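# Move deep-well plate into plate washer carrier

## Task

Take the deep-well plate from the shelved bench by the door and set it in the plate washer's carrier on the shelved bench by the window. It counts only if the plate lies flat on the carrier floor, sits within the corner stops, and has its labelled short edge toward the carrier end marked A1. It also counts only if the plate never touched the floor, the grippers have released it and the robot has backed away, the robot has not toppled or been left leaning, and the plate stays put without the robot holding it.

## Robot and tools

ROBOT. A Rainbow Robotics RB-Y1 in simulation. It has a base with two drive wheels and two rear casters, 0.66 m long and 0.58 m wide, with its front edge 0.10 m ahead of the drive axle. It cannot drive sideways. A folding torso (leg plus chest) carries two 7-joint arms, each ending in a parallel gripper, and a pan/tilt head. Images come from head_camera (896x504), left_wrist_camera and right_wrist_camera (644x364 each). Each arm is rated for 3 kg.

FRAMES. The base frame has its origin on the floor midway between the drive wheels, with x forward, y left and z up. The result reports chest, left_hand and right_hand in this frame. A hand point is the spot between its finger pads; the fingers point along its -z and close along its x. Printed hand positions are approximate, and worse at long reach. base_odometry counts wheel rotation from the scene's starting pose, so wheel slip shows up as travel. Heading runs -3.142 to 3.142 and is positive to the left.

execute_actions(actions, cameras). actions is a list holding one action or none; an empty list just reports state and images. An action may contain:
- base: exactly one key. translate_m is a straight drive in metres, -3 to 3, forward positive. rotate_rad is a turn in place in radians, -3.2 to 3.2, counter-clockwise positive. Both are offsets from where the base last measured itself, not poses. A move needing more than 8.667 s is refused.
- joints: an object keyed by joint name. Values are absolute targets, in radians, or in metres for the grippers. Joints you leave out, and the base, may keep pushing toward earlier targets.
- speeds: per-action caps. translate_m is 0.05 to 0.4 m/s and rotate_rad is 0.1 to 1.509 rad/s. The top of each range is the default.
- min_time_s: 0.1 to 8, a minimum duration for each arm and head motion.
All motions in an action start together. cameras is a list of names, or "all"; null or omitted gives all cameras, and [] gives none. An unknown key, an out-of-range value or a bad camera name rejects the whole call, and nothing moves.

JOINT TARGETS (range; sign meaning).
- torso_squat_rad 0..1.2: larger lowers the chest, which stays level.
- torso_shift_rad -0.3..0.6: positive pushes the hips forward.
- torso_pitch_rad -0.2..1.4: positive leans forward.
- torso_yaw_rad -1.5..1.5: positive turns left.
Combined torso rules: squat+shift <= 1.52; squat-shift+pitch <= 1.57; shift+0.5 pitch-0.4 squat <= 0.7; shift+0.3 pitch-0.5 squat <= 0.39. A command that breaks one stops part way and reports off_target.
Arm joints, given per side with the prefixes left_ and right_:
- shoulder_pitch_rad -2.356..2.356: 0 hangs down, negative raises the arm forward.
- shoulder_roll_rad: left 0..3.141, right -3.141..0. Either sign away from zero lifts that arm outward.
- shoulder_yaw_rad -2.094..2.094: positive swings a bent forearm left, on both arms.
- elbow_rad -2.617..0.01: 0 is straight, negative bends.
- forearm_roll_rad -3.141..3.141 and hand_roll_rad -2.705..2.705: positive is counter-clockwise seen from above on a hanging arm, on both sides.
- wrist_pitch_rad -1.57..1.919: negative tips the hand forward.
- gripper_m 0..0.1: the opening between pads, in metres. To grasp, command at least 0.005 m less than the object's width; off_target then means it is holding.
Head joints:
- head_pan_rad -0.523..0.523, relative to the chest, positive left.
- head_tilt_rad -0.35..1.57, positive looks down.
Tolerances are ±0.02 for rotary joints and ±0.004 for grippers. Top speeds: arm joints 1 rad/s (the wrist joints 1.5), head 1.5, squat and pitch 0.3, shift 0.15, yaw 0.6, grippers 0.1 m/s.

RESULT LINES. The pictures line lists which camera each image is from. base_status and joint_status report:
- done: the target was reached. For the base this only means the wheels turned the commanded amount.
- off_target: the joint came to rest short of its target and may still be pushing.
- limit_stop_at_<name>: a built-in limit stopped the motion.
- contact_stop: the arm or torso met hard resistance.
- time_out: the motion ran over its expected duration.
- stopped_with_arm: the torso halted because an arm contact-stopped.
- limit_stop_at_own_body: the self-collision guard stopped it; move the arm and the torso apart.
A contact_stop, time_out or stopped_with_arm halts the whole group (torso, left arm or right arm), and the group holds where it stopped. "joint command not followed", with a cause line, means an arm's targets were withheld by the arm-collision check; those joints read not_followed and may be retried until valid targets arrive. on_its_own describes uncommanded parts; its "held at" value is a target, not a position. A Motor temperatures line gives one value per arm joint. MOTOR HOT appears from 65 °C; at 80 °C an OVER-TEMPERATURE FAULT brakes the arm. A torque fault at a joint's load limit freezes the robot for 10 s. After either fault, resend your targets. A stop in one call cancels the later motion, wait and finished_scene calls in the same reply.

OTHER TOOLS.
- wait(seconds 0..10) lets the scene run and returns state and images.
- zoom_image(camera, region [x0,y0,x1,y1] in that camera's image pixels, at most 504x504) enlarges part of the latest full image.
- read_manual(section "licences") only returns licence text.
- finished_scene(scene) ends the scene after the last command is held; it cannot be undone.

CAUTIONS. The base keeps driving into furniture, and a bent leg can reach past the front edge and push the robot backward unseen. Keep the arms from striking or pressing each other, including the grippers, which the check ignores. Too much weight far forward can tip the robot, and nothing prevents that. Holding a load heats the motors even while idle, and the robot holds its last command while you think. If something stalls, back off the arms first, then the torso, each in its own action. The one exception is a two-hand hold where the torso stops at once with nothing in the way: resend every arm joint at its reported value, then resend the torso. Loose objects can get an occasional brief push. Set the plate down gently, never let it drop or slide, and keep it off the floor.

Each tool is called in YAML: its name, and indented under it one key for each argument.

## Session

execute_actions:
  actions: []

Scene clock: 0.00 s.
Motor temperatures (°C, as the motors report them): left_arm=[28 29 29 28 32 29 37] | right_arm=[33 28 27 31 35 36 34]
base_odometry: x=+0.000 y=+0.000 heading=+0.000 (m, m, rad; odometry frame)
base_status: not commanded
joint_positions: torso_squat_rad=+0.350 torso_shift_rad=-0.001 torso_pitch_rad=-0.001 torso_yaw_rad=+0.000 left_shoulder_pitch_rad=+0.007 left_shoulder_roll_rad=+0.024 left_shoulder_yaw_rad=-0.034 left_elbow_rad=-0.231 left_forearm_roll_rad=+0.047 left_wrist_pitch_rad=-0.008 left_hand_roll_rad=+0.010 left_gripper_m=+0.100 right_shoulder_pitch_rad=+0.000 right_shoulder_roll_rad=-0.049 right_shoulder_yaw_rad=-0.001 right_elbow_rad=-0.271 right_forearm_roll_rad=-0.023 right_wrist_pitch_rad=-0.048 right_hand_roll_rad=-0.010 right_gripper_m=+0.099 head_pan_rad=+0.000 head_tilt_rad=+0.401
joint_status: not commanded
chest: x=-0.2290 y=-0.0010 z=+1.2474 quat_wxyz=(+1.000, +0.001, -0.001, +0.000) (m; base frame)
left_hand: x=-0.1191 y=+0.2348 z=+0.5710 quat_wxyz=(+0.993, +0.008, -0.117, +0.011) (m; base frame)
right_hand: x=-0.0859 y=-0.2570 z=+0.5783 quat_wxyz=(+0.987, -0.021, -0.160, -0.013) (m; base frame)
pictures: head_camera, left_wrist_camera, right_wrist_camera
Images, in order (width x height): head_camera 896x504, left_wrist_camera 644x364, right_wrist_camera 644x364.

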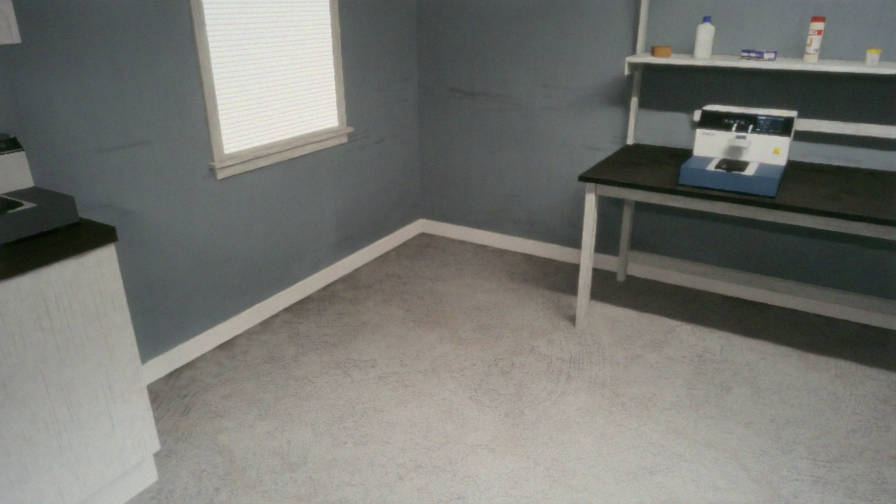

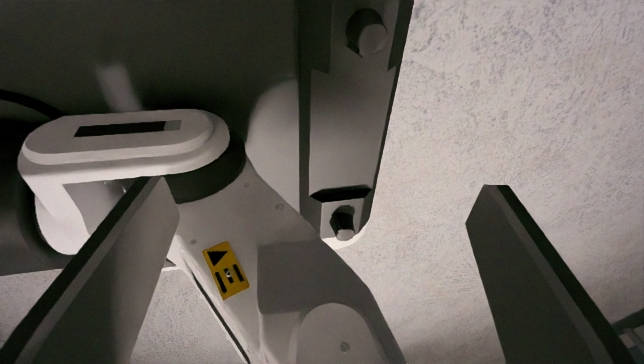

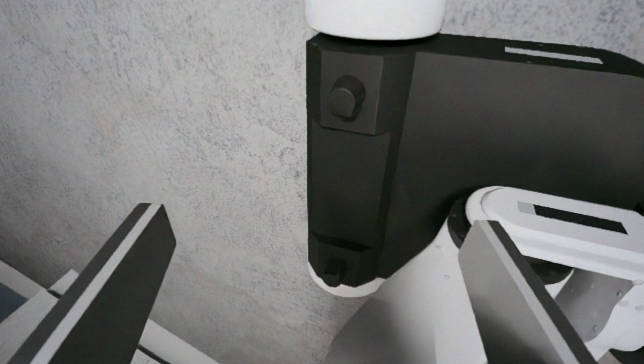

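execute_actions:
  actions:
    - {"base":{"rotate_rad":-1.2},"joints":{"head_tilt_rad":0.3}}
  cameras: ["head_camera"]

execute_actions:
  actions:
    - {"base":{"rotate_rad":-1.2}}
  cameras: ["head_camera"]

Scene clock: 4.63 s.
Motor temperatures (°C, as the motors report them): left_arm=[28 29 29 28 32 29 37] | right_arm=[33 28 27 31 35 36 34]
base_odometry: x=+0.000 y=+0.000 heading=-1.200 (m, m, rad; odometry frame)
base_status: done
joint_positions: torso_squat_rad=+0.350 torso_shift_rad=-0.001 torso_pitch_rad=-0.001 torso_yaw_rad=+0.000 left_shoulder_pitch_rad=+0.007 left_shoulder_roll_rad=+0.024 left_shoulder_yaw_rad=-0.034 left_elbow_rad=-0.231 left_forearm_roll_rad=+0.047 left_wrist_pitch_rad=-0.008 left_hand_roll_rad=+0.010 left_gripper_m=+0.100 right_shoulder_pitch_rad=+0.000 right_shoulder_roll_rad=-0.049 right_shoulder_yaw_rad=-0.001 right_elbow_rad=-0.271 right_forearm_roll_rad=-0.023 right_wrist_pitch_rad=-0.048 right_hand_roll_rad=-0.010 right_gripper_m=+0.099 head_pan_rad=+0.000 head_tilt_rad=+0.300
joint_status: all done
chest: x=-0.2290 y=-0.0010 z=+1.2474 quat_wxyz=(+1.000, +0.001, -0.001, +0.000) (m; base frame)
left_hand: x=-0.1191 y=+0.2348 z=+0.5710 quat_wxyz=(+0.993, +0.008, -0.117, +0.011) (m; base frame)
right_hand: x=-0.0860 y=-0.2570 z=+0.5783 quat_wxyz=(+0.987, -0.021, -0.160, -0.013) (m; base frame)
pictures: head_camera
Images, in order (width x height): head_camera 896x504.

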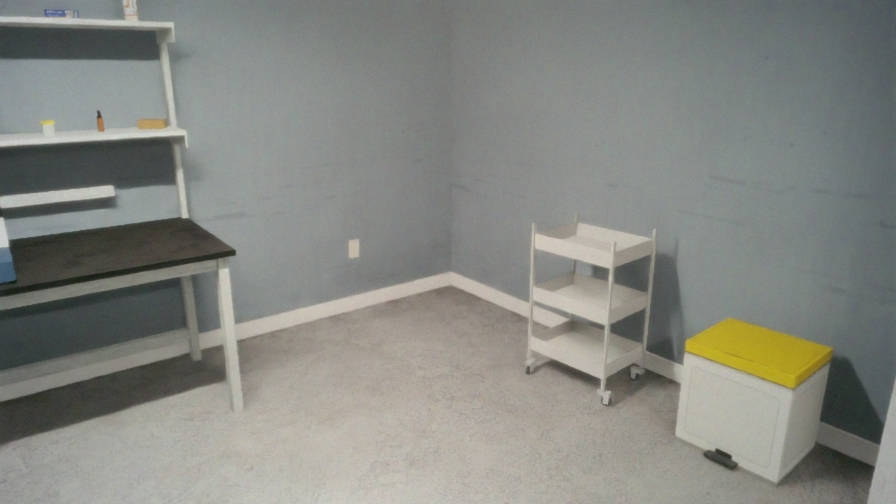

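Scene clock: 8.20 s.
Motor temperatures (°C, as the motors report them): left_arm=[28 29 29 28 32 29 37] | right_arm=[33 28 27 31 35 36 34]
base_odometry: x=+0.000 y=+0.000 heading=-2.399 (m, m, rad; odometry frame)
base_status: done
joint_positions: torso_squat_rad=+0.350 torso_shift_rad=-0.001 torso_pitch_rad=-0.001 torso_yaw_rad=+0.000 left_shoulder_pitch_rad=+0.007 left_shoulder_roll_rad=+0.024 left_shoulder_yaw_rad=-0.034 left_elbow_rad=-0.231 left_forearm_roll_rad=+0.047 left_wrist_pitch_rad=-0.008 left_hand_roll_rad=+0.010 left_gripper_m=+0.100 right_shoulder_pitch_rad=+0.000 right_shoulder_roll_rad=-0.049 right_shoulder_yaw_rad=-0.001 right_elbow_rad=-0.271 right_forearm_roll_rad=-0.023 right_wrist_pitch_rad=-0.048 right_hand_roll_rad=-0.010 right_gripper_m=+0.099 head_pan_rad=+0.000 head_tilt_rad=+0.300
joint_status: not commanded
chest: x=-0.2290 y=-0.0010 z=+1.2474 quat_wxyz=(+1.000, +0.001, -0.001, +0.000) (m; base frame)
left_hand: x=-0.1191 y=+0.2348 z=+0.5710 quat_wxyz=(+0.993, +0.008, -0.117, +0.011) (m; base frame)
right_hand: x=-0.0860 y=-0.2570 z=+0.5783 quat_wxyz=(+0.987, -0.021, -0.160, -0.013) (m; base frame)
pictures: head_camera
Images, in order (width x height): head_camera 896x504.

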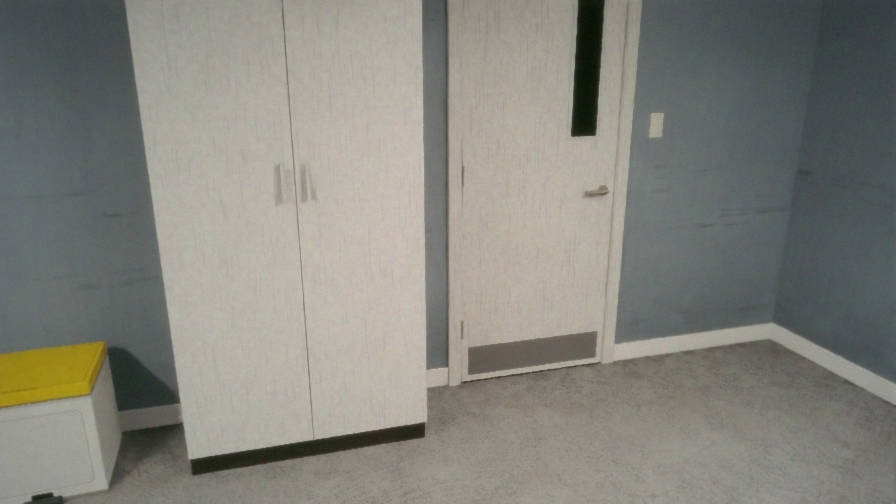

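execute_actions:
  actions:
    - {"base":{"rotate_rad":-1.2}}
  cameras: ["head_camera"]

Scene clock: 12.60 s.
Motor temperatures (°C, as the motors report them): left_arm=[28 29 29 28 32 29 37] | right_arm=[33 28 27 31 35 36 34]
base_odometry: x=+0.000 y=+0.000 heading=+2.685 (m, m, rad; odometry frame)
base_status: done
joint_positions: torso_squat_rad=+0.350 torso_shift_rad=-0.001 torso_pitch_rad=-0.001 torso_yaw_rad=+0.000 left_shoulder_pitch_rad=+0.007 left_shoulder_roll_rad=+0.024 left_shoulder_yaw_rad=-0.034 left_elbow_rad=-0.231 left_forearm_roll_rad=+0.047 left_wrist_pitch_rad=-0.008 left_hand_roll_rad=+0.010 left_gripper_m=+0.100 right_shoulder_pitch_rad=+0.000 right_shoulder_roll_rad=-0.049 right_shoulder_yaw_rad=-0.001 right_elbow_rad=-0.271 right_forearm_roll_rad=-0.023 right_wrist_pitch_rad=-0.048 right_hand_roll_rad=-0.010 right_gripper_m=+0.099 head_pan_rad=+0.000 head_tilt_rad=+0.300
joint_status: not commanded
chest: x=-0.2290 y=-0.0010 z=+1.2474 quat_wxyz=(+1.000, +0.001, -0.001, +0.000) (m; base frame)
left_hand: x=-0.1192 y=+0.2348 z=+0.5710 quat_wxyz=(+0.993, +0.008, -0.117, +0.011) (m; base frame)
right_hand: x=-0.0860 y=-0.2570 z=+0.5783 quat_wxyz=(+0.987, -0.021, -0.160, -0.013) (m; base frame)
pictures: head_camera
Images, in order (width x height): head_camera 896x504.

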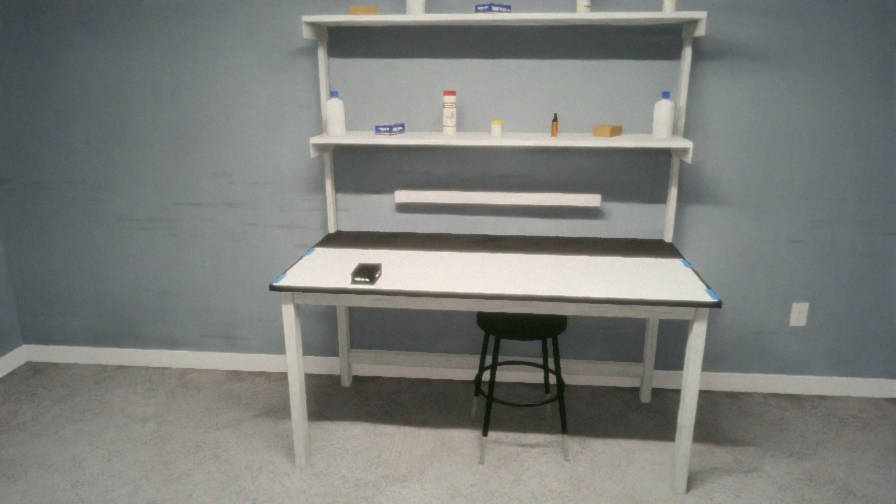

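execute_actions:
  actions:
    - {"base":{"translate_m":1.45},"joints":{"head_tilt_rad":0.8,"left_shoulder_pitch_rad":-0.7,"left_elbow_rad":-1.0,"left_wrist_pitch_rad":1.7,"left_shoulder_roll_rad":0.2}}

Scene clock: 21.13 s.
Motor temperatures (°C, as the motors report them): left_arm=[28 29 29 28 32 29 37] | right_arm=[33 28 27 31 35 36 34]
base_odometry: x=-1.301 y=+0.641 heading=+2.684 (m, m, rad; odometry frame)
base_status: done
joint_positions: torso_squat_rad=+0.350 torso_shift_rad=-0.001 torso_pitch_rad=-0.001 torso_yaw_rad=+0.000 left_shoulder_pitch_rad=-0.700 left_shoulder_roll_rad=+0.200 left_shoulder_yaw_rad=-0.034 left_elbow_rad=-1.000 left_forearm_roll_rad=+0.047 left_wrist_pitch_rad=+1.700 left_hand_roll_rad=+0.010 left_gripper_m=+0.100 right_shoulder_pitch_rad=+0.000 right_shoulder_roll_rad=-0.049 right_shoulder_yaw_rad=-0.001 right_elbow_rad=-0.271 right_forearm_roll_rad=-0.023 right_wrist_pitch_rad=-0.048 right_hand_roll_rad=-0.010 right_gripper_m=+0.099 head_pan_rad=+0.000 head_tilt_rad=+0.800
joint_status: all done
chest: x=-0.2289 y=-0.0010 z=+1.2474 quat_wxyz=(+1.000, +0.001, -0.001, +0.000) (m; base frame)
left_hand: x=+0.2250 y=+0.2619 z=+0.9048 quat_wxyz=(+0.993, +0.106, +0.010, -0.058) (m; base frame)
right_hand: x=-0.0859 y=-0.2570 z=+0.5783 quat_wxyz=(+0.987, -0.021, -0.160, -0.013) (m; base frame)
pictures: head_camera, left_wrist_camera, right_wrist_camera
Images, in order (width x height): head_camera 896x504, left_wrist_camera 644x364, right_wrist_camera 644x364.

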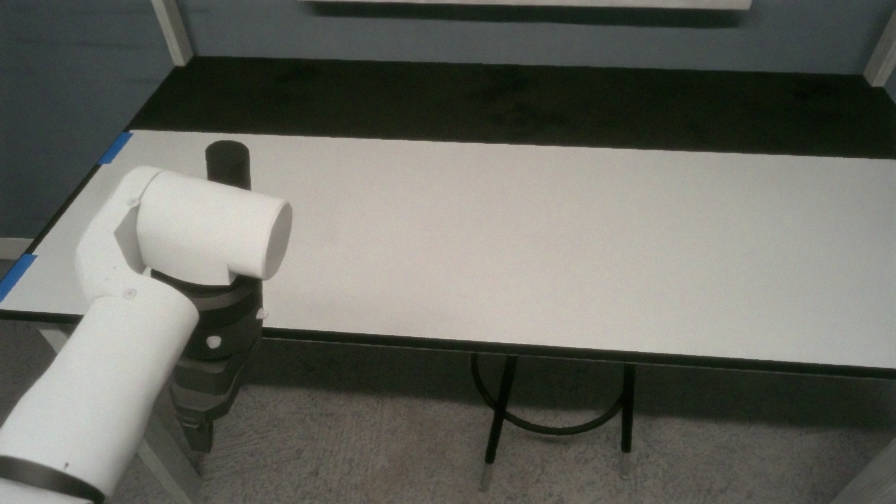

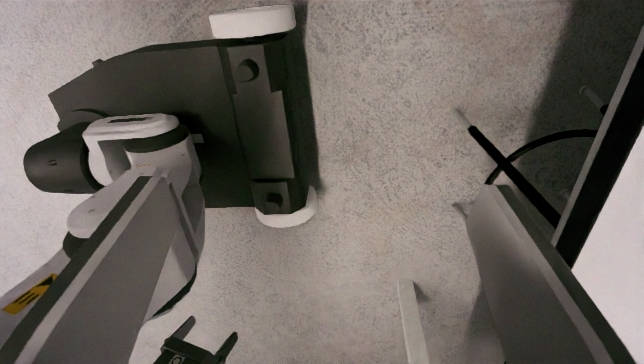

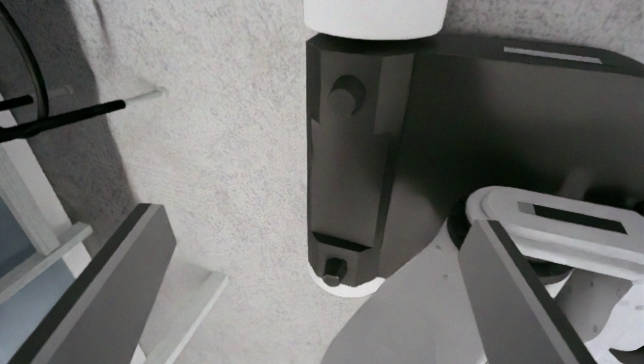

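execute_actions:
  actions:
    - {"joints":{"left_forearm_roll_rad":0.26,"left_hand_roll_rad":1.6}}
  cameras: ["head_camera","left_wrist_camera"]

Scene clock: 24.37 s.
Motor temperatures (°C, as the motors report them): left_arm=[28 29 29 29 32 29 37] | right_arm=[33 28 27 31 35 36 34]
base_odometry: x=-1.301 y=+0.641 heading=+2.684 (m, m, rad; odometry frame)
base_status: not commanded
joint_positions: torso_squat_rad=+0.350 torso_shift_rad=-0.001 torso_pitch_rad=-0.001 torso_yaw_rad=+0.000 left_shoulder_pitch_rad=-0.700 left_shoulder_roll_rad=+0.200 left_shoulder_yaw_rad=-0.034 left_elbow_rad=-1.000 left_forearm_roll_rad=+0.260 left_wrist_pitch_rad=+1.700 left_hand_roll_rad=+1.600 left_gripper_m=+0.100 right_shoulder_pitch_rad=+0.000 right_shoulder_roll_rad=-0.049 right_shoulder_yaw_rad=-0.001 right_elbow_rad=-0.271 right_forearm_roll_rad=-0.023 right_wrist_pitch_rad=-0.048 right_hand_roll_rad=-0.010 right_gripper_m=+0.099 head_pan_rad=+0.000 head_tilt_rad=+0.800
joint_status: all done
chest: x=-0.2289 y=-0.0010 z=+1.2474 quat_wxyz=(+1.000, +0.001, -0.001, +0.000) (m; base frame)
left_hand: x=+0.2182 y=+0.2140 z=+0.8998 quat_wxyz=(+0.749, +0.013, +0.013, +0.663) (m; base frame)
right_hand: x=-0.0859 y=-0.2570 z=+0.5783 quat_wxyz=(+0.987, -0.021, -0.160, -0.013) (m; base frame)
pictures: head_camera, left_wrist_camera
Images, in order (width x height): head_camera 896x504, left_wrist_camera 644x364.

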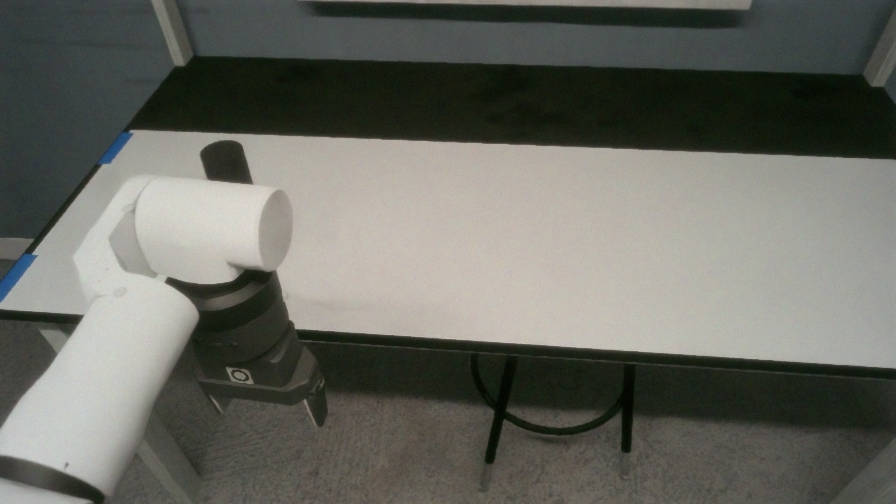

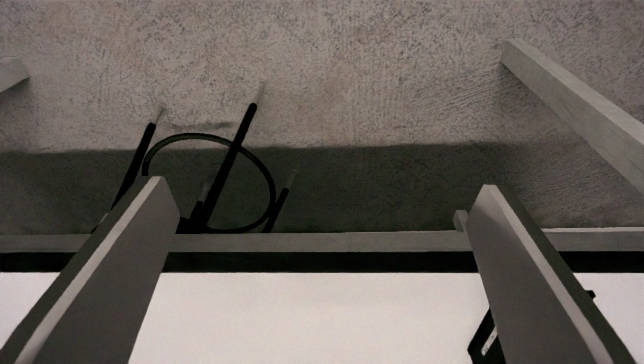

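execute_actions:
  actions:
    - {"base":{"translate_m":0.25},"joints":{"head_tilt_rad":1.0,"head_pan_rad":0.3}}
  cameras: ["head_camera","left_wrist_camera"]

Scene clock: 31.27 s.
Motor temperatures (°C, as the motors report them): left_arm=[28 29 29 29 32 29 37] | right_arm=[33 28 27 31 35 36 34]
base_odometry: x=-1.525 y=+0.751 heading=+2.684 (m, m, rad; odometry frame)
base_status: done
joint_positions: torso_squat_rad=+0.350 torso_shift_rad=-0.001 torso_pitch_rad=-0.001 torso_yaw_rad=+0.000 left_shoulder_pitch_rad=-0.700 left_shoulder_roll_rad=+0.200 left_shoulder_yaw_rad=-0.034 left_elbow_rad=-1.000 left_forearm_roll_rad=+0.260 left_wrist_pitch_rad=+1.700 left_hand_roll_rad=+1.600 left_gripper_m=+0.100 right_shoulder_pitch_rad=+0.000 right_shoulder_roll_rad=-0.049 right_shoulder_yaw_rad=-0.001 right_elbow_rad=-0.271 right_forearm_roll_rad=-0.023 right_wrist_pitch_rad=-0.048 right_hand_roll_rad=-0.010 right_gripper_m=+0.099 head_pan_rad=+0.300 head_tilt_rad=+1.000
joint_status: all done
chest: x=-0.2289 y=-0.0010 z=+1.2474 quat_wxyz=(+1.000, +0.001, -0.001, +0.000) (m; base frame)
left_hand: x=+0.2181 y=+0.2140 z=+0.8997 quat_wxyz=(+0.749, +0.013, +0.013, +0.663) (m; base frame)
right_hand: x=-0.0859 y=-0.2570 z=+0.5783 quat_wxyz=(+0.987, -0.021, -0.160, -0.013) (m; base frame)
pictures: head_camera, left_wrist_camera
Images, in order (width x height): head_camera 896x504, left_wrist_camera 644x364.

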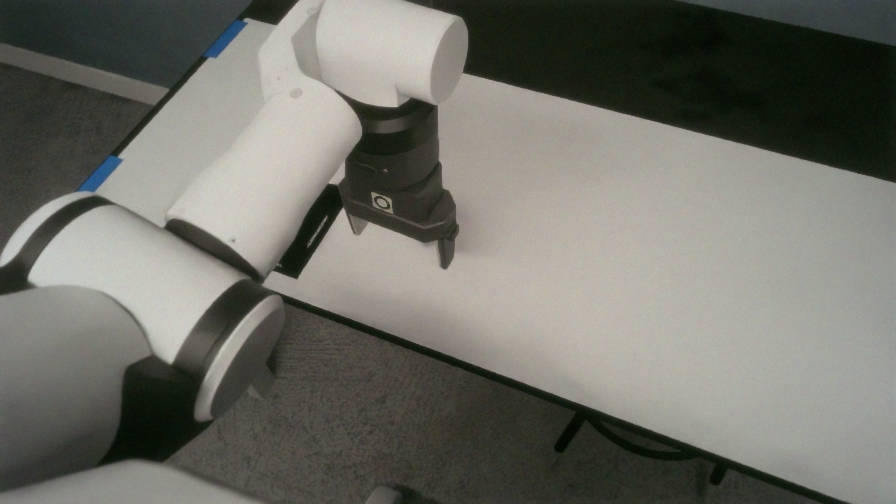

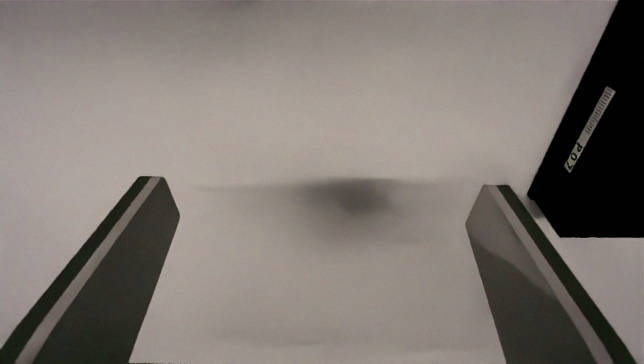

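execute_actions:
  actions:
    - {"joints":{"torso_yaw_rad":0.35,"left_hand_roll_rad":1.25,"torso_shift_rad":0.12,"head_pan_rad":0.1}}
  cameras: ["head_camera","left_wrist_camera"]

Scene clock: 35.17 s.
Motor temperatures (°C, as the motors report them): left_arm=[29 29 29 29 32 29 37] | right_arm=[33 28 27 31 35 36 34]
base_odometry: x=-1.525 y=+0.751 heading=+2.684 (m, m, rad; odometry frame)
base_status: not commanded
joint_positions: torso_squat_rad=+0.350 torso_shift_rad=+0.120 torso_pitch_rad=-0.001 torso_yaw_rad=+0.350 left_shoulder_pitch_rad=-0.700 left_shoulder_roll_rad=+0.200 left_shoulder_yaw_rad=-0.034 left_elbow_rad=-1.000 left_forearm_roll_rad=+0.260 left_wrist_pitch_rad=+1.700 left_hand_roll_rad=+1.250 left_gripper_m=+0.100 right_shoulder_pitch_rad=+0.000 right_shoulder_roll_rad=-0.049 right_shoulder_yaw_rad=-0.001 right_elbow_rad=-0.271 right_forearm_roll_rad=-0.023 right_wrist_pitch_rad=-0.048 right_hand_roll_rad=-0.010 right_gripper_m=+0.099 head_pan_rad=+0.100 head_tilt_rad=+1.000
joint_status: all done
chest: x=-0.1497 y=-0.0010 z=+1.2427 quat_wxyz=(+0.985, +0.001, -0.001, +0.174) (m; base frame)
left_hand: x=+0.1967 y=+0.3543 z=+0.8951 quat_wxyz=(+0.749, +0.008, +0.016, +0.663) (m; base frame)
right_hand: x=+0.0729 y=-0.1926 z=+0.5738 quat_wxyz=(+0.974, +0.007, -0.162, +0.159) (m; base frame)
pictures: head_camera, left_wrist_camera
Images, in order (width x height): head_camera 896x504, left_wrist_camera 644x364.

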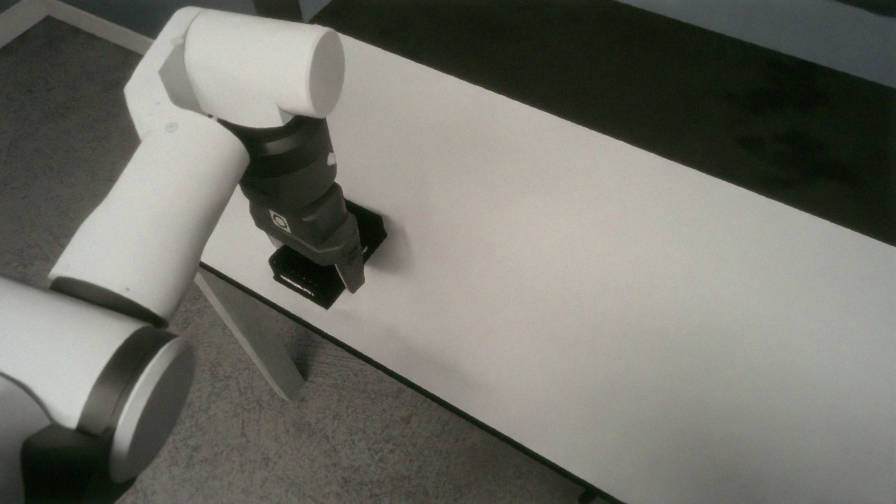

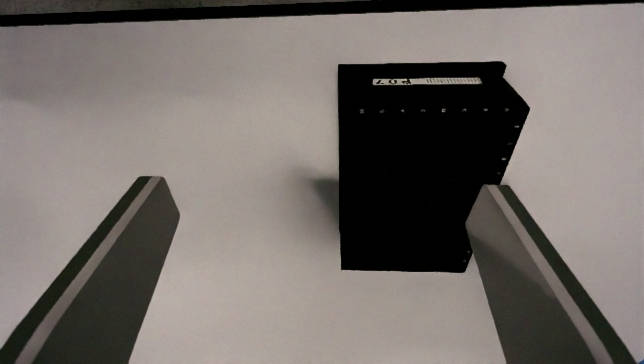

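execute_actions:
  actions:
    - {"base":{"translate_m":0.114},"joints":{"torso_yaw_rad":0.49,"left_hand_roll_rad":1.11,"right_shoulder_pitch_rad":0.6,"right_elbow_rad":-0.1}}
  cameras: ["head_camera","left_wrist_camera"]

Scene clock: 40.60 s.
Motor temperatures (°C, as the motors report them): left_arm=[29 29 29 29 32 29 37] | right_arm=[33 28 27 31 35 36 34]
base_odometry: x=-1.628 y=+0.802 heading=+2.683 (m, m, rad; odometry frame)
base_status: done
joint_positions: torso_squat_rad=+0.350 torso_shift_rad=+0.120 torso_pitch_rad=-0.001 torso_yaw_rad=+0.490 left_shoulder_pitch_rad=-0.700 left_shoulder_roll_rad=+0.200 left_shoulder_yaw_rad=-0.034 left_elbow_rad=-1.000 left_forearm_roll_rad=+0.260 left_wrist_pitch_rad=+1.700 left_hand_roll_rad=+1.110 left_gripper_m=+0.100 right_shoulder_pitch_rad=+0.600 right_shoulder_roll_rad=-0.049 right_shoulder_yaw_rad=-0.001 right_elbow_rad=-0.100 right_forearm_roll_rad=-0.023 right_wrist_pitch_rad=-0.048 right_hand_roll_rad=-0.010 right_gripper_m=+0.099 head_pan_rad=+0.100 head_tilt_rad=+1.000
joint_status: all done
chest: x=-0.1497 y=-0.0010 z=+1.2427 quat_wxyz=(+0.970, +0.001, -0.001, +0.243) (m; base frame)
left_hand: x=+0.1437 y=+0.3991 z=+0.8950 quat_wxyz=(+0.749, +0.005, +0.017, +0.663) (m; base frame)
right_hand: x=-0.3621 y=-0.3695 z=+0.6488 quat_wxyz=(+0.969, -0.083, +0.193, +0.130) (m; base frame)
pictures: head_camera, left_wrist_camera
Images, in order (width x height): head_camera 896x504, left_wrist_camera 644x364.

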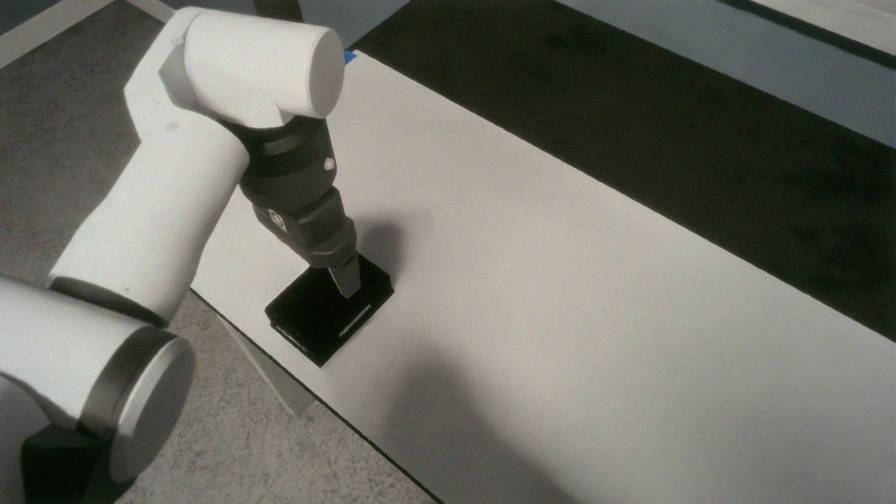

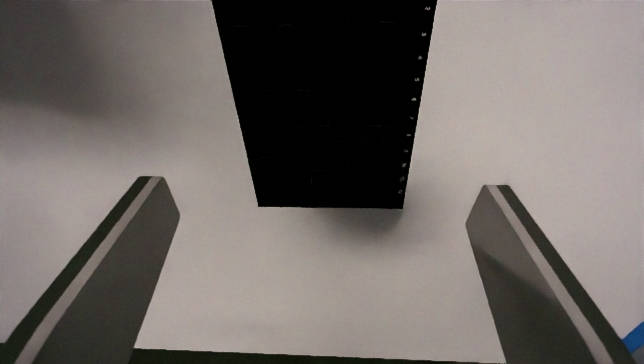

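execute_actions:
  actions:
    - {"joints":{"torso_squat_rad":0.56,"left_hand_roll_rad":1.14}}
  cameras: ["head_camera","left_wrist_camera"]

Scene clock: 43.70 s.
Motor temperatures (°C, as the motors report them): left_arm=[29 29 29 29 32 29 37] | right_arm=[33 28 27 31 35 36 34]
base_odometry: x=-1.628 y=+0.802 heading=+2.683 (m, m, rad; odometry frame)
base_status: not commanded
joint_positions: torso_squat_rad=+0.560 torso_shift_rad=+0.120 torso_pitch_rad=-0.002 torso_yaw_rad=+0.490 left_shoulder_pitch_rad=-0.700 left_shoulder_roll_rad=+0.200 left_shoulder_yaw_rad=-0.034 left_elbow_rad=-1.000 left_forearm_roll_rad=+0.260 left_wrist_pitch_rad=+1.700 left_hand_roll_rad=+1.140 left_gripper_m=+0.100 right_shoulder_pitch_rad=+0.600 right_shoulder_roll_rad=-0.049 right_shoulder_yaw_rad=-0.001 right_elbow_rad=-0.100 right_forearm_roll_rad=-0.023 right_wrist_pitch_rad=-0.048 right_hand_roll_rad=-0.010 right_gripper_m=+0.099 head_pan_rad=+0.100 head_tilt_rad=+1.000
joint_status: all done
chest: x=-0.1575 y=-0.0009 z=+1.1787 quat_wxyz=(+0.970, +0.001, -0.001, +0.243) (m; base frame)
left_hand: x=+0.1360 y=+0.3992 z=+0.8312 quat_wxyz=(+0.739, +0.006, +0.017, +0.674) (m; base frame)
right_hand: x=-0.3698 y=-0.3694 z=+0.5849 quat_wxyz=(+0.969, -0.083, +0.193, +0.130) (m; base frame)
pictures: head_camera, left_wrist_camera
Images, in order (width x height): head_camera 896x504, left_wrist_camera 644x364.

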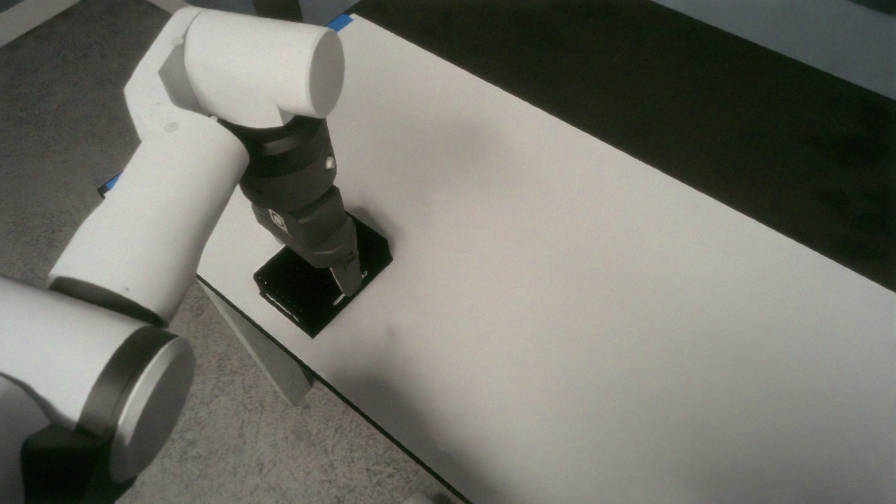

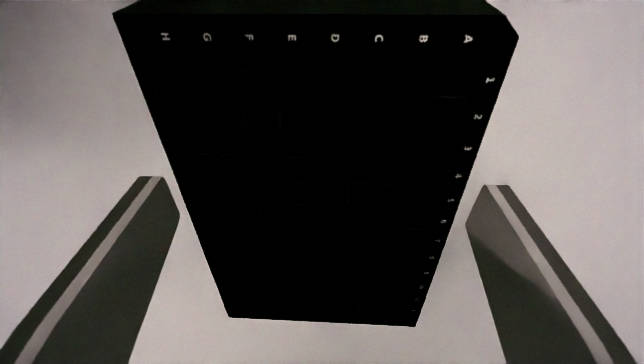

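execute_actions:
  actions:
    - {"joints":{"torso_squat_rad":0.64}}
  cameras: ["left_wrist_camera"]

execute_actions:
  actions:
    - {"joints":{"left_gripper_m":0.07}}
  cameras: ["head_camera","left_wrist_camera"]

Scene clock: 46.10 s.
Motor temperatures (°C, as the motors report them): left_arm=[29 29 29 29 32 29 37] | right_arm=[33 28 27 31 35 36 34]
base_odometry: x=-1.628 y=+0.802 heading=+2.683 (m, m, rad; odometry frame)
base_status: not commanded
joint_positions: torso_squat_rad=+0.640 torso_shift_rad=+0.120 torso_pitch_rad=-0.002 torso_yaw_rad=+0.490 left_shoulder_pitch_rad=-0.700 left_shoulder_roll_rad=+0.200 left_shoulder_yaw_rad=-0.034 left_elbow_rad=-1.000 left_forearm_roll_rad=+0.260 left_wrist_pitch_rad=+1.700 left_hand_roll_rad=+1.140 left_gripper_m=+0.100 right_shoulder_pitch_rad=+0.600 right_shoulder_roll_rad=-0.049 right_shoulder_yaw_rad=-0.001 right_elbow_rad=-0.100 right_forearm_roll_rad=-0.023 right_wrist_pitch_rad=-0.048 right_hand_roll_rad=-0.010 right_gripper_m=+0.099 head_pan_rad=+0.100 head_tilt_rad=+1.000
joint_status: all done
chest: x=-0.1613 y=-0.0009 z=+1.1474 quat_wxyz=(+0.970, +0.001, -0.001, +0.243) (m; base frame)
left_hand: x=+0.1322 y=+0.3992 z=+0.7998 quat_wxyz=(+0.739, +0.006, +0.017, +0.674) (m; base frame)
right_hand: x=-0.3736 y=-0.3694 z=+0.5535 quat_wxyz=(+0.969, -0.083, +0.193, +0.130) (m; base frame)
pictures: left_wrist_camera
Images, in order (width x height): left_wrist_camera 644x364.

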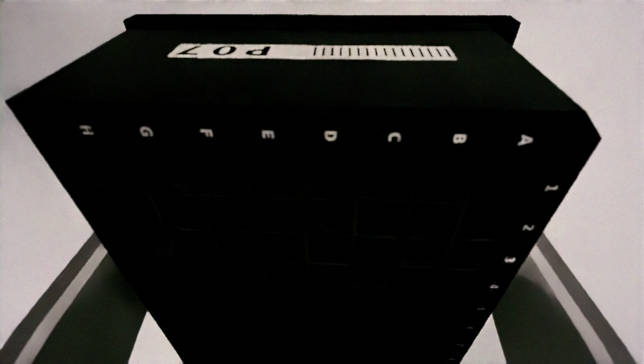

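Scene clock: 46.87 s.
Motor temperatures (°C, as the motors report them): left_arm=[29 29 29 29 32 29 37] | right_arm=[33 28 27 31 35 36 34]
base_odometry: x=-1.628 y=+0.802 heading=+2.683 (m, m, rad; odometry frame)
base_status: not commanded
joint_positions: torso_squat_rad=+0.640 torso_shift_rad=+0.120 torso_pitch_rad=-0.002 torso_yaw_rad=+0.490 left_shoulder_pitch_rad=-0.700 left_shoulder_roll_rad=+0.200 left_shoulder_yaw_rad=-0.034 left_elbow_rad=-1.000 left_forearm_roll_rad=+0.260 left_wrist_pitch_rad=+1.700 left_hand_roll_rad=+1.140 left_gripper_m=+0.084 right_shoulder_pitch_rad=+0.600 right_shoulder_roll_rad=-0.049 right_shoulder_yaw_rad=-0.001 right_elbow_rad=-0.100 right_forearm_roll_rad=-0.023 right_wrist_pitch_rad=-0.048 right_hand_roll_rad=-0.010 right_gripper_m=+0.099 head_pan_rad=+0.100 head_tilt_rad=+1.000
joint_status: left_gripper_m off_target (ended at +0.084, target +0.070)
chest: x=-0.1613 y=-0.0009 z=+1.1474 quat_wxyz=(+0.970, +0.001, -0.001, +0.243) (m; base frame)
left_hand: x=+0.1322 y=+0.3992 z=+0.7998 quat_wxyz=(+0.739, +0.006, +0.017, +0.674) (m; base frame)
right_hand: x=-0.3736 y=-0.3694 z=+0.5535 quat_wxyz=(+0.969, -0.083, +0.193, +0.130) (m; base frame)
pictures: head_camera, left_wrist_camera
Images, in order (width x height): head_camera 896x504, left_wrist_camera 644x364.

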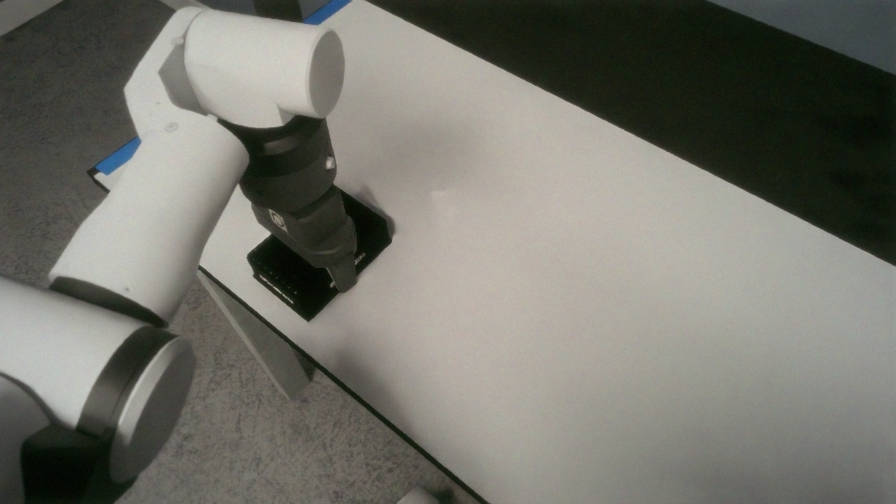

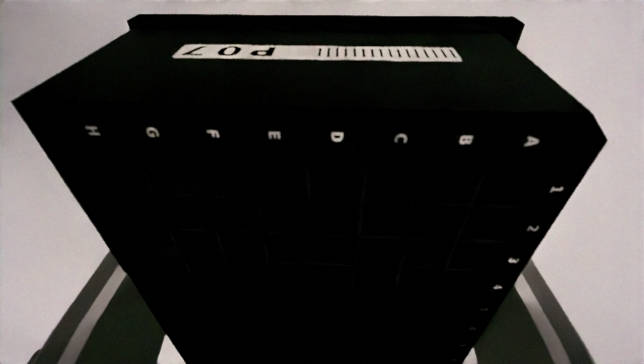

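execute_actions:
  actions:
    - {"joints":{"torso_squat_rad":0.1}}
  cameras: []

execute_actions:
  actions:
    - {"base":{"translate_m":-3.0},"joints":{"torso_yaw_rad":0.0,"torso_shift_rad":0,"head_pan_rad":0,"head_tilt_rad":0.6}}
  cameras: ["left_wrist_camera"]

execute_actions:
  actions:
    - {"base":{"rotate_rad":2.95}}
  cameras: ["head_camera"]

Scene clock: 54.43 s.
Motor temperatures (°C, as the motors report them): left_arm=[29 29 29 29 32 29 37] | right_arm=[33 28 27 32 35 36 34]
base_odometry: x=-1.628 y=+0.802 heading=+2.683 (m, m, rad; odometry frame)
base_status: not commanded
joint_positions: torso_squat_rad=+0.100 torso_shift_rad=+0.120 torso_pitch_rad=-0.001 torso_yaw_rad=+0.490 left_shoulder_pitch_rad=-0.700 left_shoulder_roll_rad=+0.200 left_shoulder_yaw_rad=-0.034 left_elbow_rad=-1.000 left_forearm_roll_rad=+0.260 left_wrist_pitch_rad=+1.700 left_hand_roll_rad=+1.140 left_gripper_m=+0.084 right_shoulder_pitch_rad=+0.600 right_shoulder_roll_rad=-0.049 right_shoulder_yaw_rad=-0.001 right_elbow_rad=-0.100 right_forearm_roll_rad=-0.023 right_wrist_pitch_rad=-0.048 right_hand_roll_rad=-0.010 right_gripper_m=+0.099 head_pan_rad=+0.100 head_tilt_rad=+1.000
joint_status: all done
chest: x=-0.1450 y=-0.0010 z=+1.2814 quat_wxyz=(+0.970, +0.001, -0.001, +0.243) (m; base frame)
left_hand: x=+0.1484 y=+0.3991 z=+0.9337 quat_wxyz=(+0.739, +0.006, +0.017, +0.674) (m; base frame)
right_hand: x=-0.3574 y=-0.3695 z=+0.6876 quat_wxyz=(+0.969, -0.083, +0.193, +0.130) (m; base frame)
pictures: none
No camera images: the call's "cameras" was empty. Leave "cameras" out to get every camera's image.

Scene clock: 63.50 s.
Motor temperatures (°C, as the motors report them): left_arm=[29 29 29 29 32 29 37] | right_arm=[33 28 27 32 35 36 34]
base_odometry: x=+1.062 y=-0.527 heading=+2.682 (m, m, rad; odometry frame)
base_status: done
joint_positions: torso_squat_rad=+0.100 torso_shift_rad=+0.000 torso_pitch_rad=-0.001 torso_yaw_rad=+0.000 left_shoulder_pitch_rad=-0.700 left_shoulder_roll_rad=+0.200 left_shoulder_yaw_rad=-0.034 left_elbow_rad=-1.000 left_forearm_roll_rad=+0.260 left_wrist_pitch_rad=+1.700 left_hand_roll_rad=+1.140 left_gripper_m=+0.084 right_shoulder_pitch_rad=+0.600 right_shoulder_roll_rad=-0.049 right_shoulder_yaw_rad=-0.001 right_elbow_rad=-0.100 right_forearm_roll_rad=-0.023 right_wrist_pitch_rad=-0.048 right_hand_roll_rad=-0.010 right_gripper_m=+0.099 head_pan_rad=+0.000 head_tilt_rad=+0.600
joint_status: all done
chest: x=-0.2284 y=-0.0010 z=+1.2864 quat_wxyz=(+1.000, +0.001, -0.001, +0.000) (m; base frame)
left_hand: x=+0.2185 y=+0.2142 z=+0.9387 quat_wxyz=(+0.880, +0.010, +0.016, +0.475) (m; base frame)
right_hand: x=-0.5896 y=-0.2257 z=+0.6926 quat_wxyz=(+0.972, -0.034, +0.208, -0.108) (m; base frame)
pictures: left_wrist_camera
Images, in order (width x height): left_wrist_camera 644x364.

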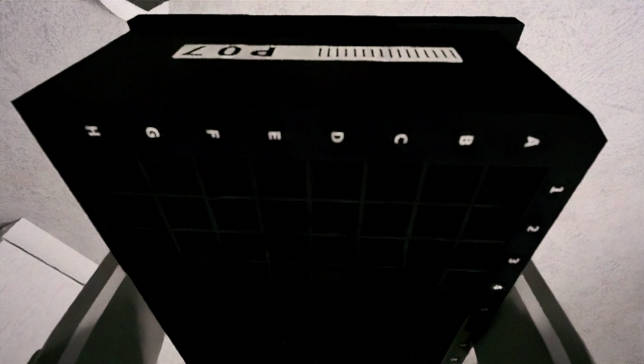

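Scene clock: 68.70 s.
Motor temperatures (°C, as the motors report them): left_arm=[29 29 29 29 32 29 37] | right_arm=[33 28 27 32 35 36 34]
base_odometry: x=+1.062 y=-0.527 heading=-0.652 (m, m, rad; odometry frame)
base_status: done
joint_positions: torso_squat_rad=+0.100 torso_shift_rad=+0.000 torso_pitch_rad=-0.001 torso_yaw_rad=+0.000 left_shoulder_pitch_rad=-0.700 left_shoulder_roll_rad=+0.200 left_shoulder_yaw_rad=-0.034 left_elbow_rad=-1.000 left_forearm_roll_rad=+0.260 left_wrist_pitch_rad=+1.700 left_hand_roll_rad=+1.140 left_gripper_m=+0.084 right_shoulder_pitch_rad=+0.600 right_shoulder_roll_rad=-0.049 right_shoulder_yaw_rad=-0.001 right_elbow_rad=-0.100 right_forearm_roll_rad=-0.023 right_wrist_pitch_rad=-0.048 right_hand_roll_rad=-0.010 right_gripper_m=+0.099 head_pan_rad=+0.000 head_tilt_rad=+0.600
joint_status: not commanded
chest: x=-0.2285 y=-0.0010 z=+1.2864 quat_wxyz=(+1.000, +0.001, -0.001, +0.000) (m; base frame)
left_hand: x=+0.2185 y=+0.2142 z=+0.9387 quat_wxyz=(+0.880, +0.010, +0.016, +0.475) (m; base frame)
right_hand: x=-0.5896 y=-0.2258 z=+0.6926 quat_wxyz=(+0.972, -0.034, +0.208, -0.108) (m; base frame)
pictures: head_camera
Images, in order (width x height): head_camera 896x504.

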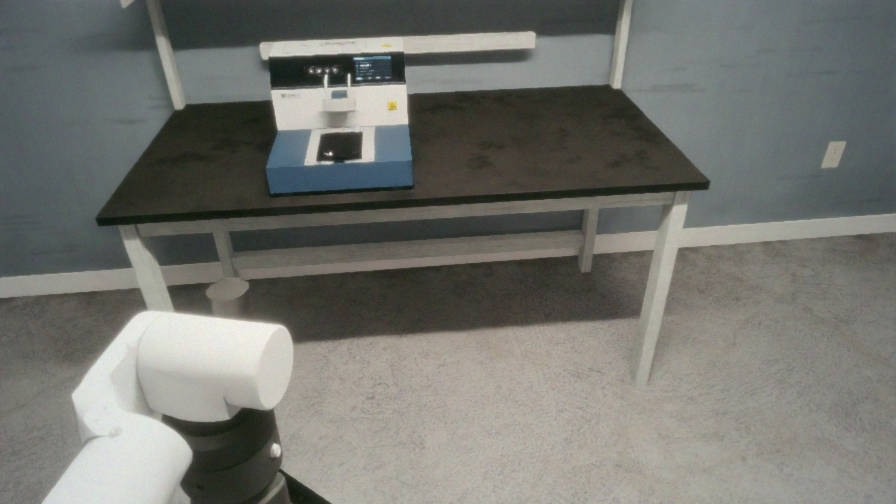

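execute_actions:
  actions:
    - {"base":{"translate_m":0.9},"joints":{"torso_yaw_rad":0.6,"head_pan_rad":-0.3,"head_tilt_rad":0.95,"torso_squat_rad":0.0}}
  cameras: ["head_camera"]

Scene clock: 75.33 s.
Motor temperatures (°C, as the motors report them): left_arm=[29 29 29 29 32 29 37] | right_arm=[33 28 27 32 35 36 34]
base_odometry: x=+1.778 y=-1.073 heading=-0.651 (m, m, rad; odometry frame)
base_status: done
joint_positions: torso_squat_rad=+0.000 torso_shift_rad=+0.000 torso_pitch_rad=-0.001 torso_yaw_rad=+0.600 left_shoulder_pitch_rad=-0.700 left_shoulder_roll_rad=+0.200 left_shoulder_yaw_rad=-0.034 left_elbow_rad=-1.000 left_forearm_roll_rad=+0.260 left_wrist_pitch_rad=+1.700 left_hand_roll_rad=+1.140 left_gripper_m=+0.084 right_shoulder_pitch_rad=+0.600 right_shoulder_roll_rad=-0.049 right_shoulder_yaw_rad=-0.001 right_elbow_rad=-0.100 right_forearm_roll_rad=-0.023 right_wrist_pitch_rad=-0.048 right_hand_roll_rad=-0.010 right_gripper_m=+0.099 head_pan_rad=-0.300 head_tilt_rad=+0.950
joint_status: all done
chest: x=-0.2284 y=-0.0010 z=+1.2899 quat_wxyz=(+0.955, +0.001, -0.001, +0.296) (m; base frame)
left_hand: x=+0.0193 y=+0.4288 z=+0.9422 quat_wxyz=(+0.700, +0.005, +0.018, +0.714) (m; base frame)
right_hand: x=-0.3988 y=-0.3907 z=+0.6961 quat_wxyz=(+0.960, -0.094, +0.188, +0.183) (m; base frame)
pictures: head_camera
Images, in order (width x height): head_camera 896x504.

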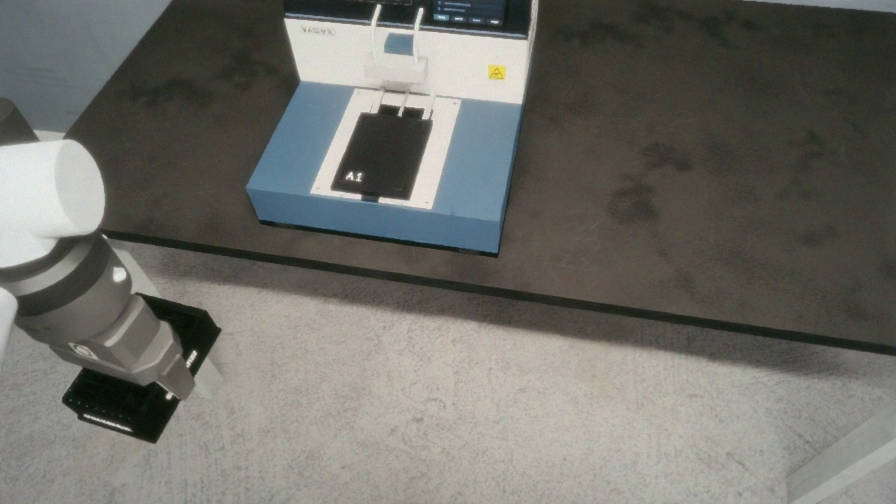

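execute_actions:
  actions:
    - {"base":{"translate_m":0.17},"joints":{"torso_yaw_rad":0.21,"head_pan_rad":0.2,"head_tilt_rad":1.05,"torso_shift_rad":0.14,"left_hand_roll_rad":1.62}}
  cameras: ["head_camera","left_wrist_camera"]

Scene clock: 80.47 s.
Motor temperatures (°C, as the motors report them): left_arm=[29 29 29 29 32 29 37] | right_arm=[33 28 27 32 35 36 34]
base_odometry: x=+1.914 y=-1.176 heading=-0.651 (m, m, rad; odometry frame)
base_status: done
joint_positions: torso_squat_rad=+0.000 torso_shift_rad=+0.140 torso_pitch_rad=-0.001 torso_yaw_rad=+0.210 left_shoulder_pitch_rad=-0.700 left_shoulder_roll_rad=+0.200 left_shoulder_yaw_rad=-0.034 left_elbow_rad=-1.000 left_forearm_roll_rad=+0.260 left_wrist_pitch_rad=+1.700 left_hand_roll_rad=+1.620 left_gripper_m=+0.084 right_shoulder_pitch_rad=+0.600 right_shoulder_roll_rad=-0.049 right_shoulder_yaw_rad=-0.001 right_elbow_rad=-0.100 right_forearm_roll_rad=-0.023 right_wrist_pitch_rad=-0.048 right_hand_roll_rad=-0.010 right_gripper_m=+0.099 head_pan_rad=+0.200 head_tilt_rad=+1.050
joint_status: all done
chest: x=-0.1306 y=-0.0010 z=+1.2831 quat_wxyz=(+0.994, +0.001, -0.001, +0.105) (m; base frame)
left_hand: x=+0.2617 y=+0.3026 z=+0.9353 quat_wxyz=(+0.668, +0.012, +0.014, +0.744) (m; base frame)
right_hand: x=-0.4368 y=-0.2962 z=+0.6892 quat_wxyz=(+0.978, -0.055, +0.203, -0.006) (m; base frame)
pictures: head_camera, left_wrist_camera
Images, in order (width x height): head_camera 896x504, left_wrist_camera 644x364.

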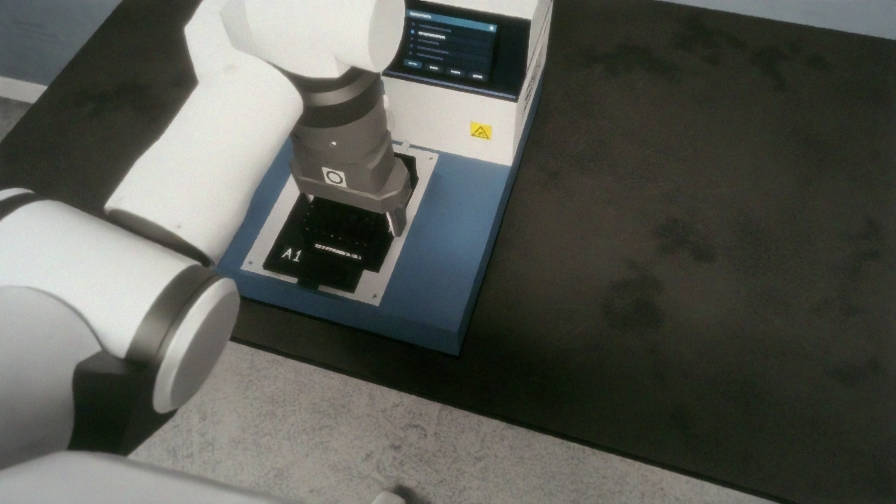

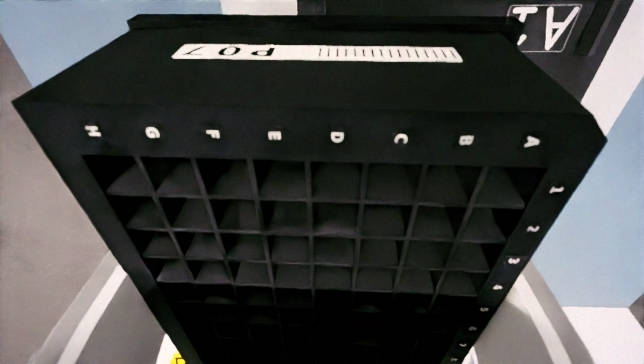

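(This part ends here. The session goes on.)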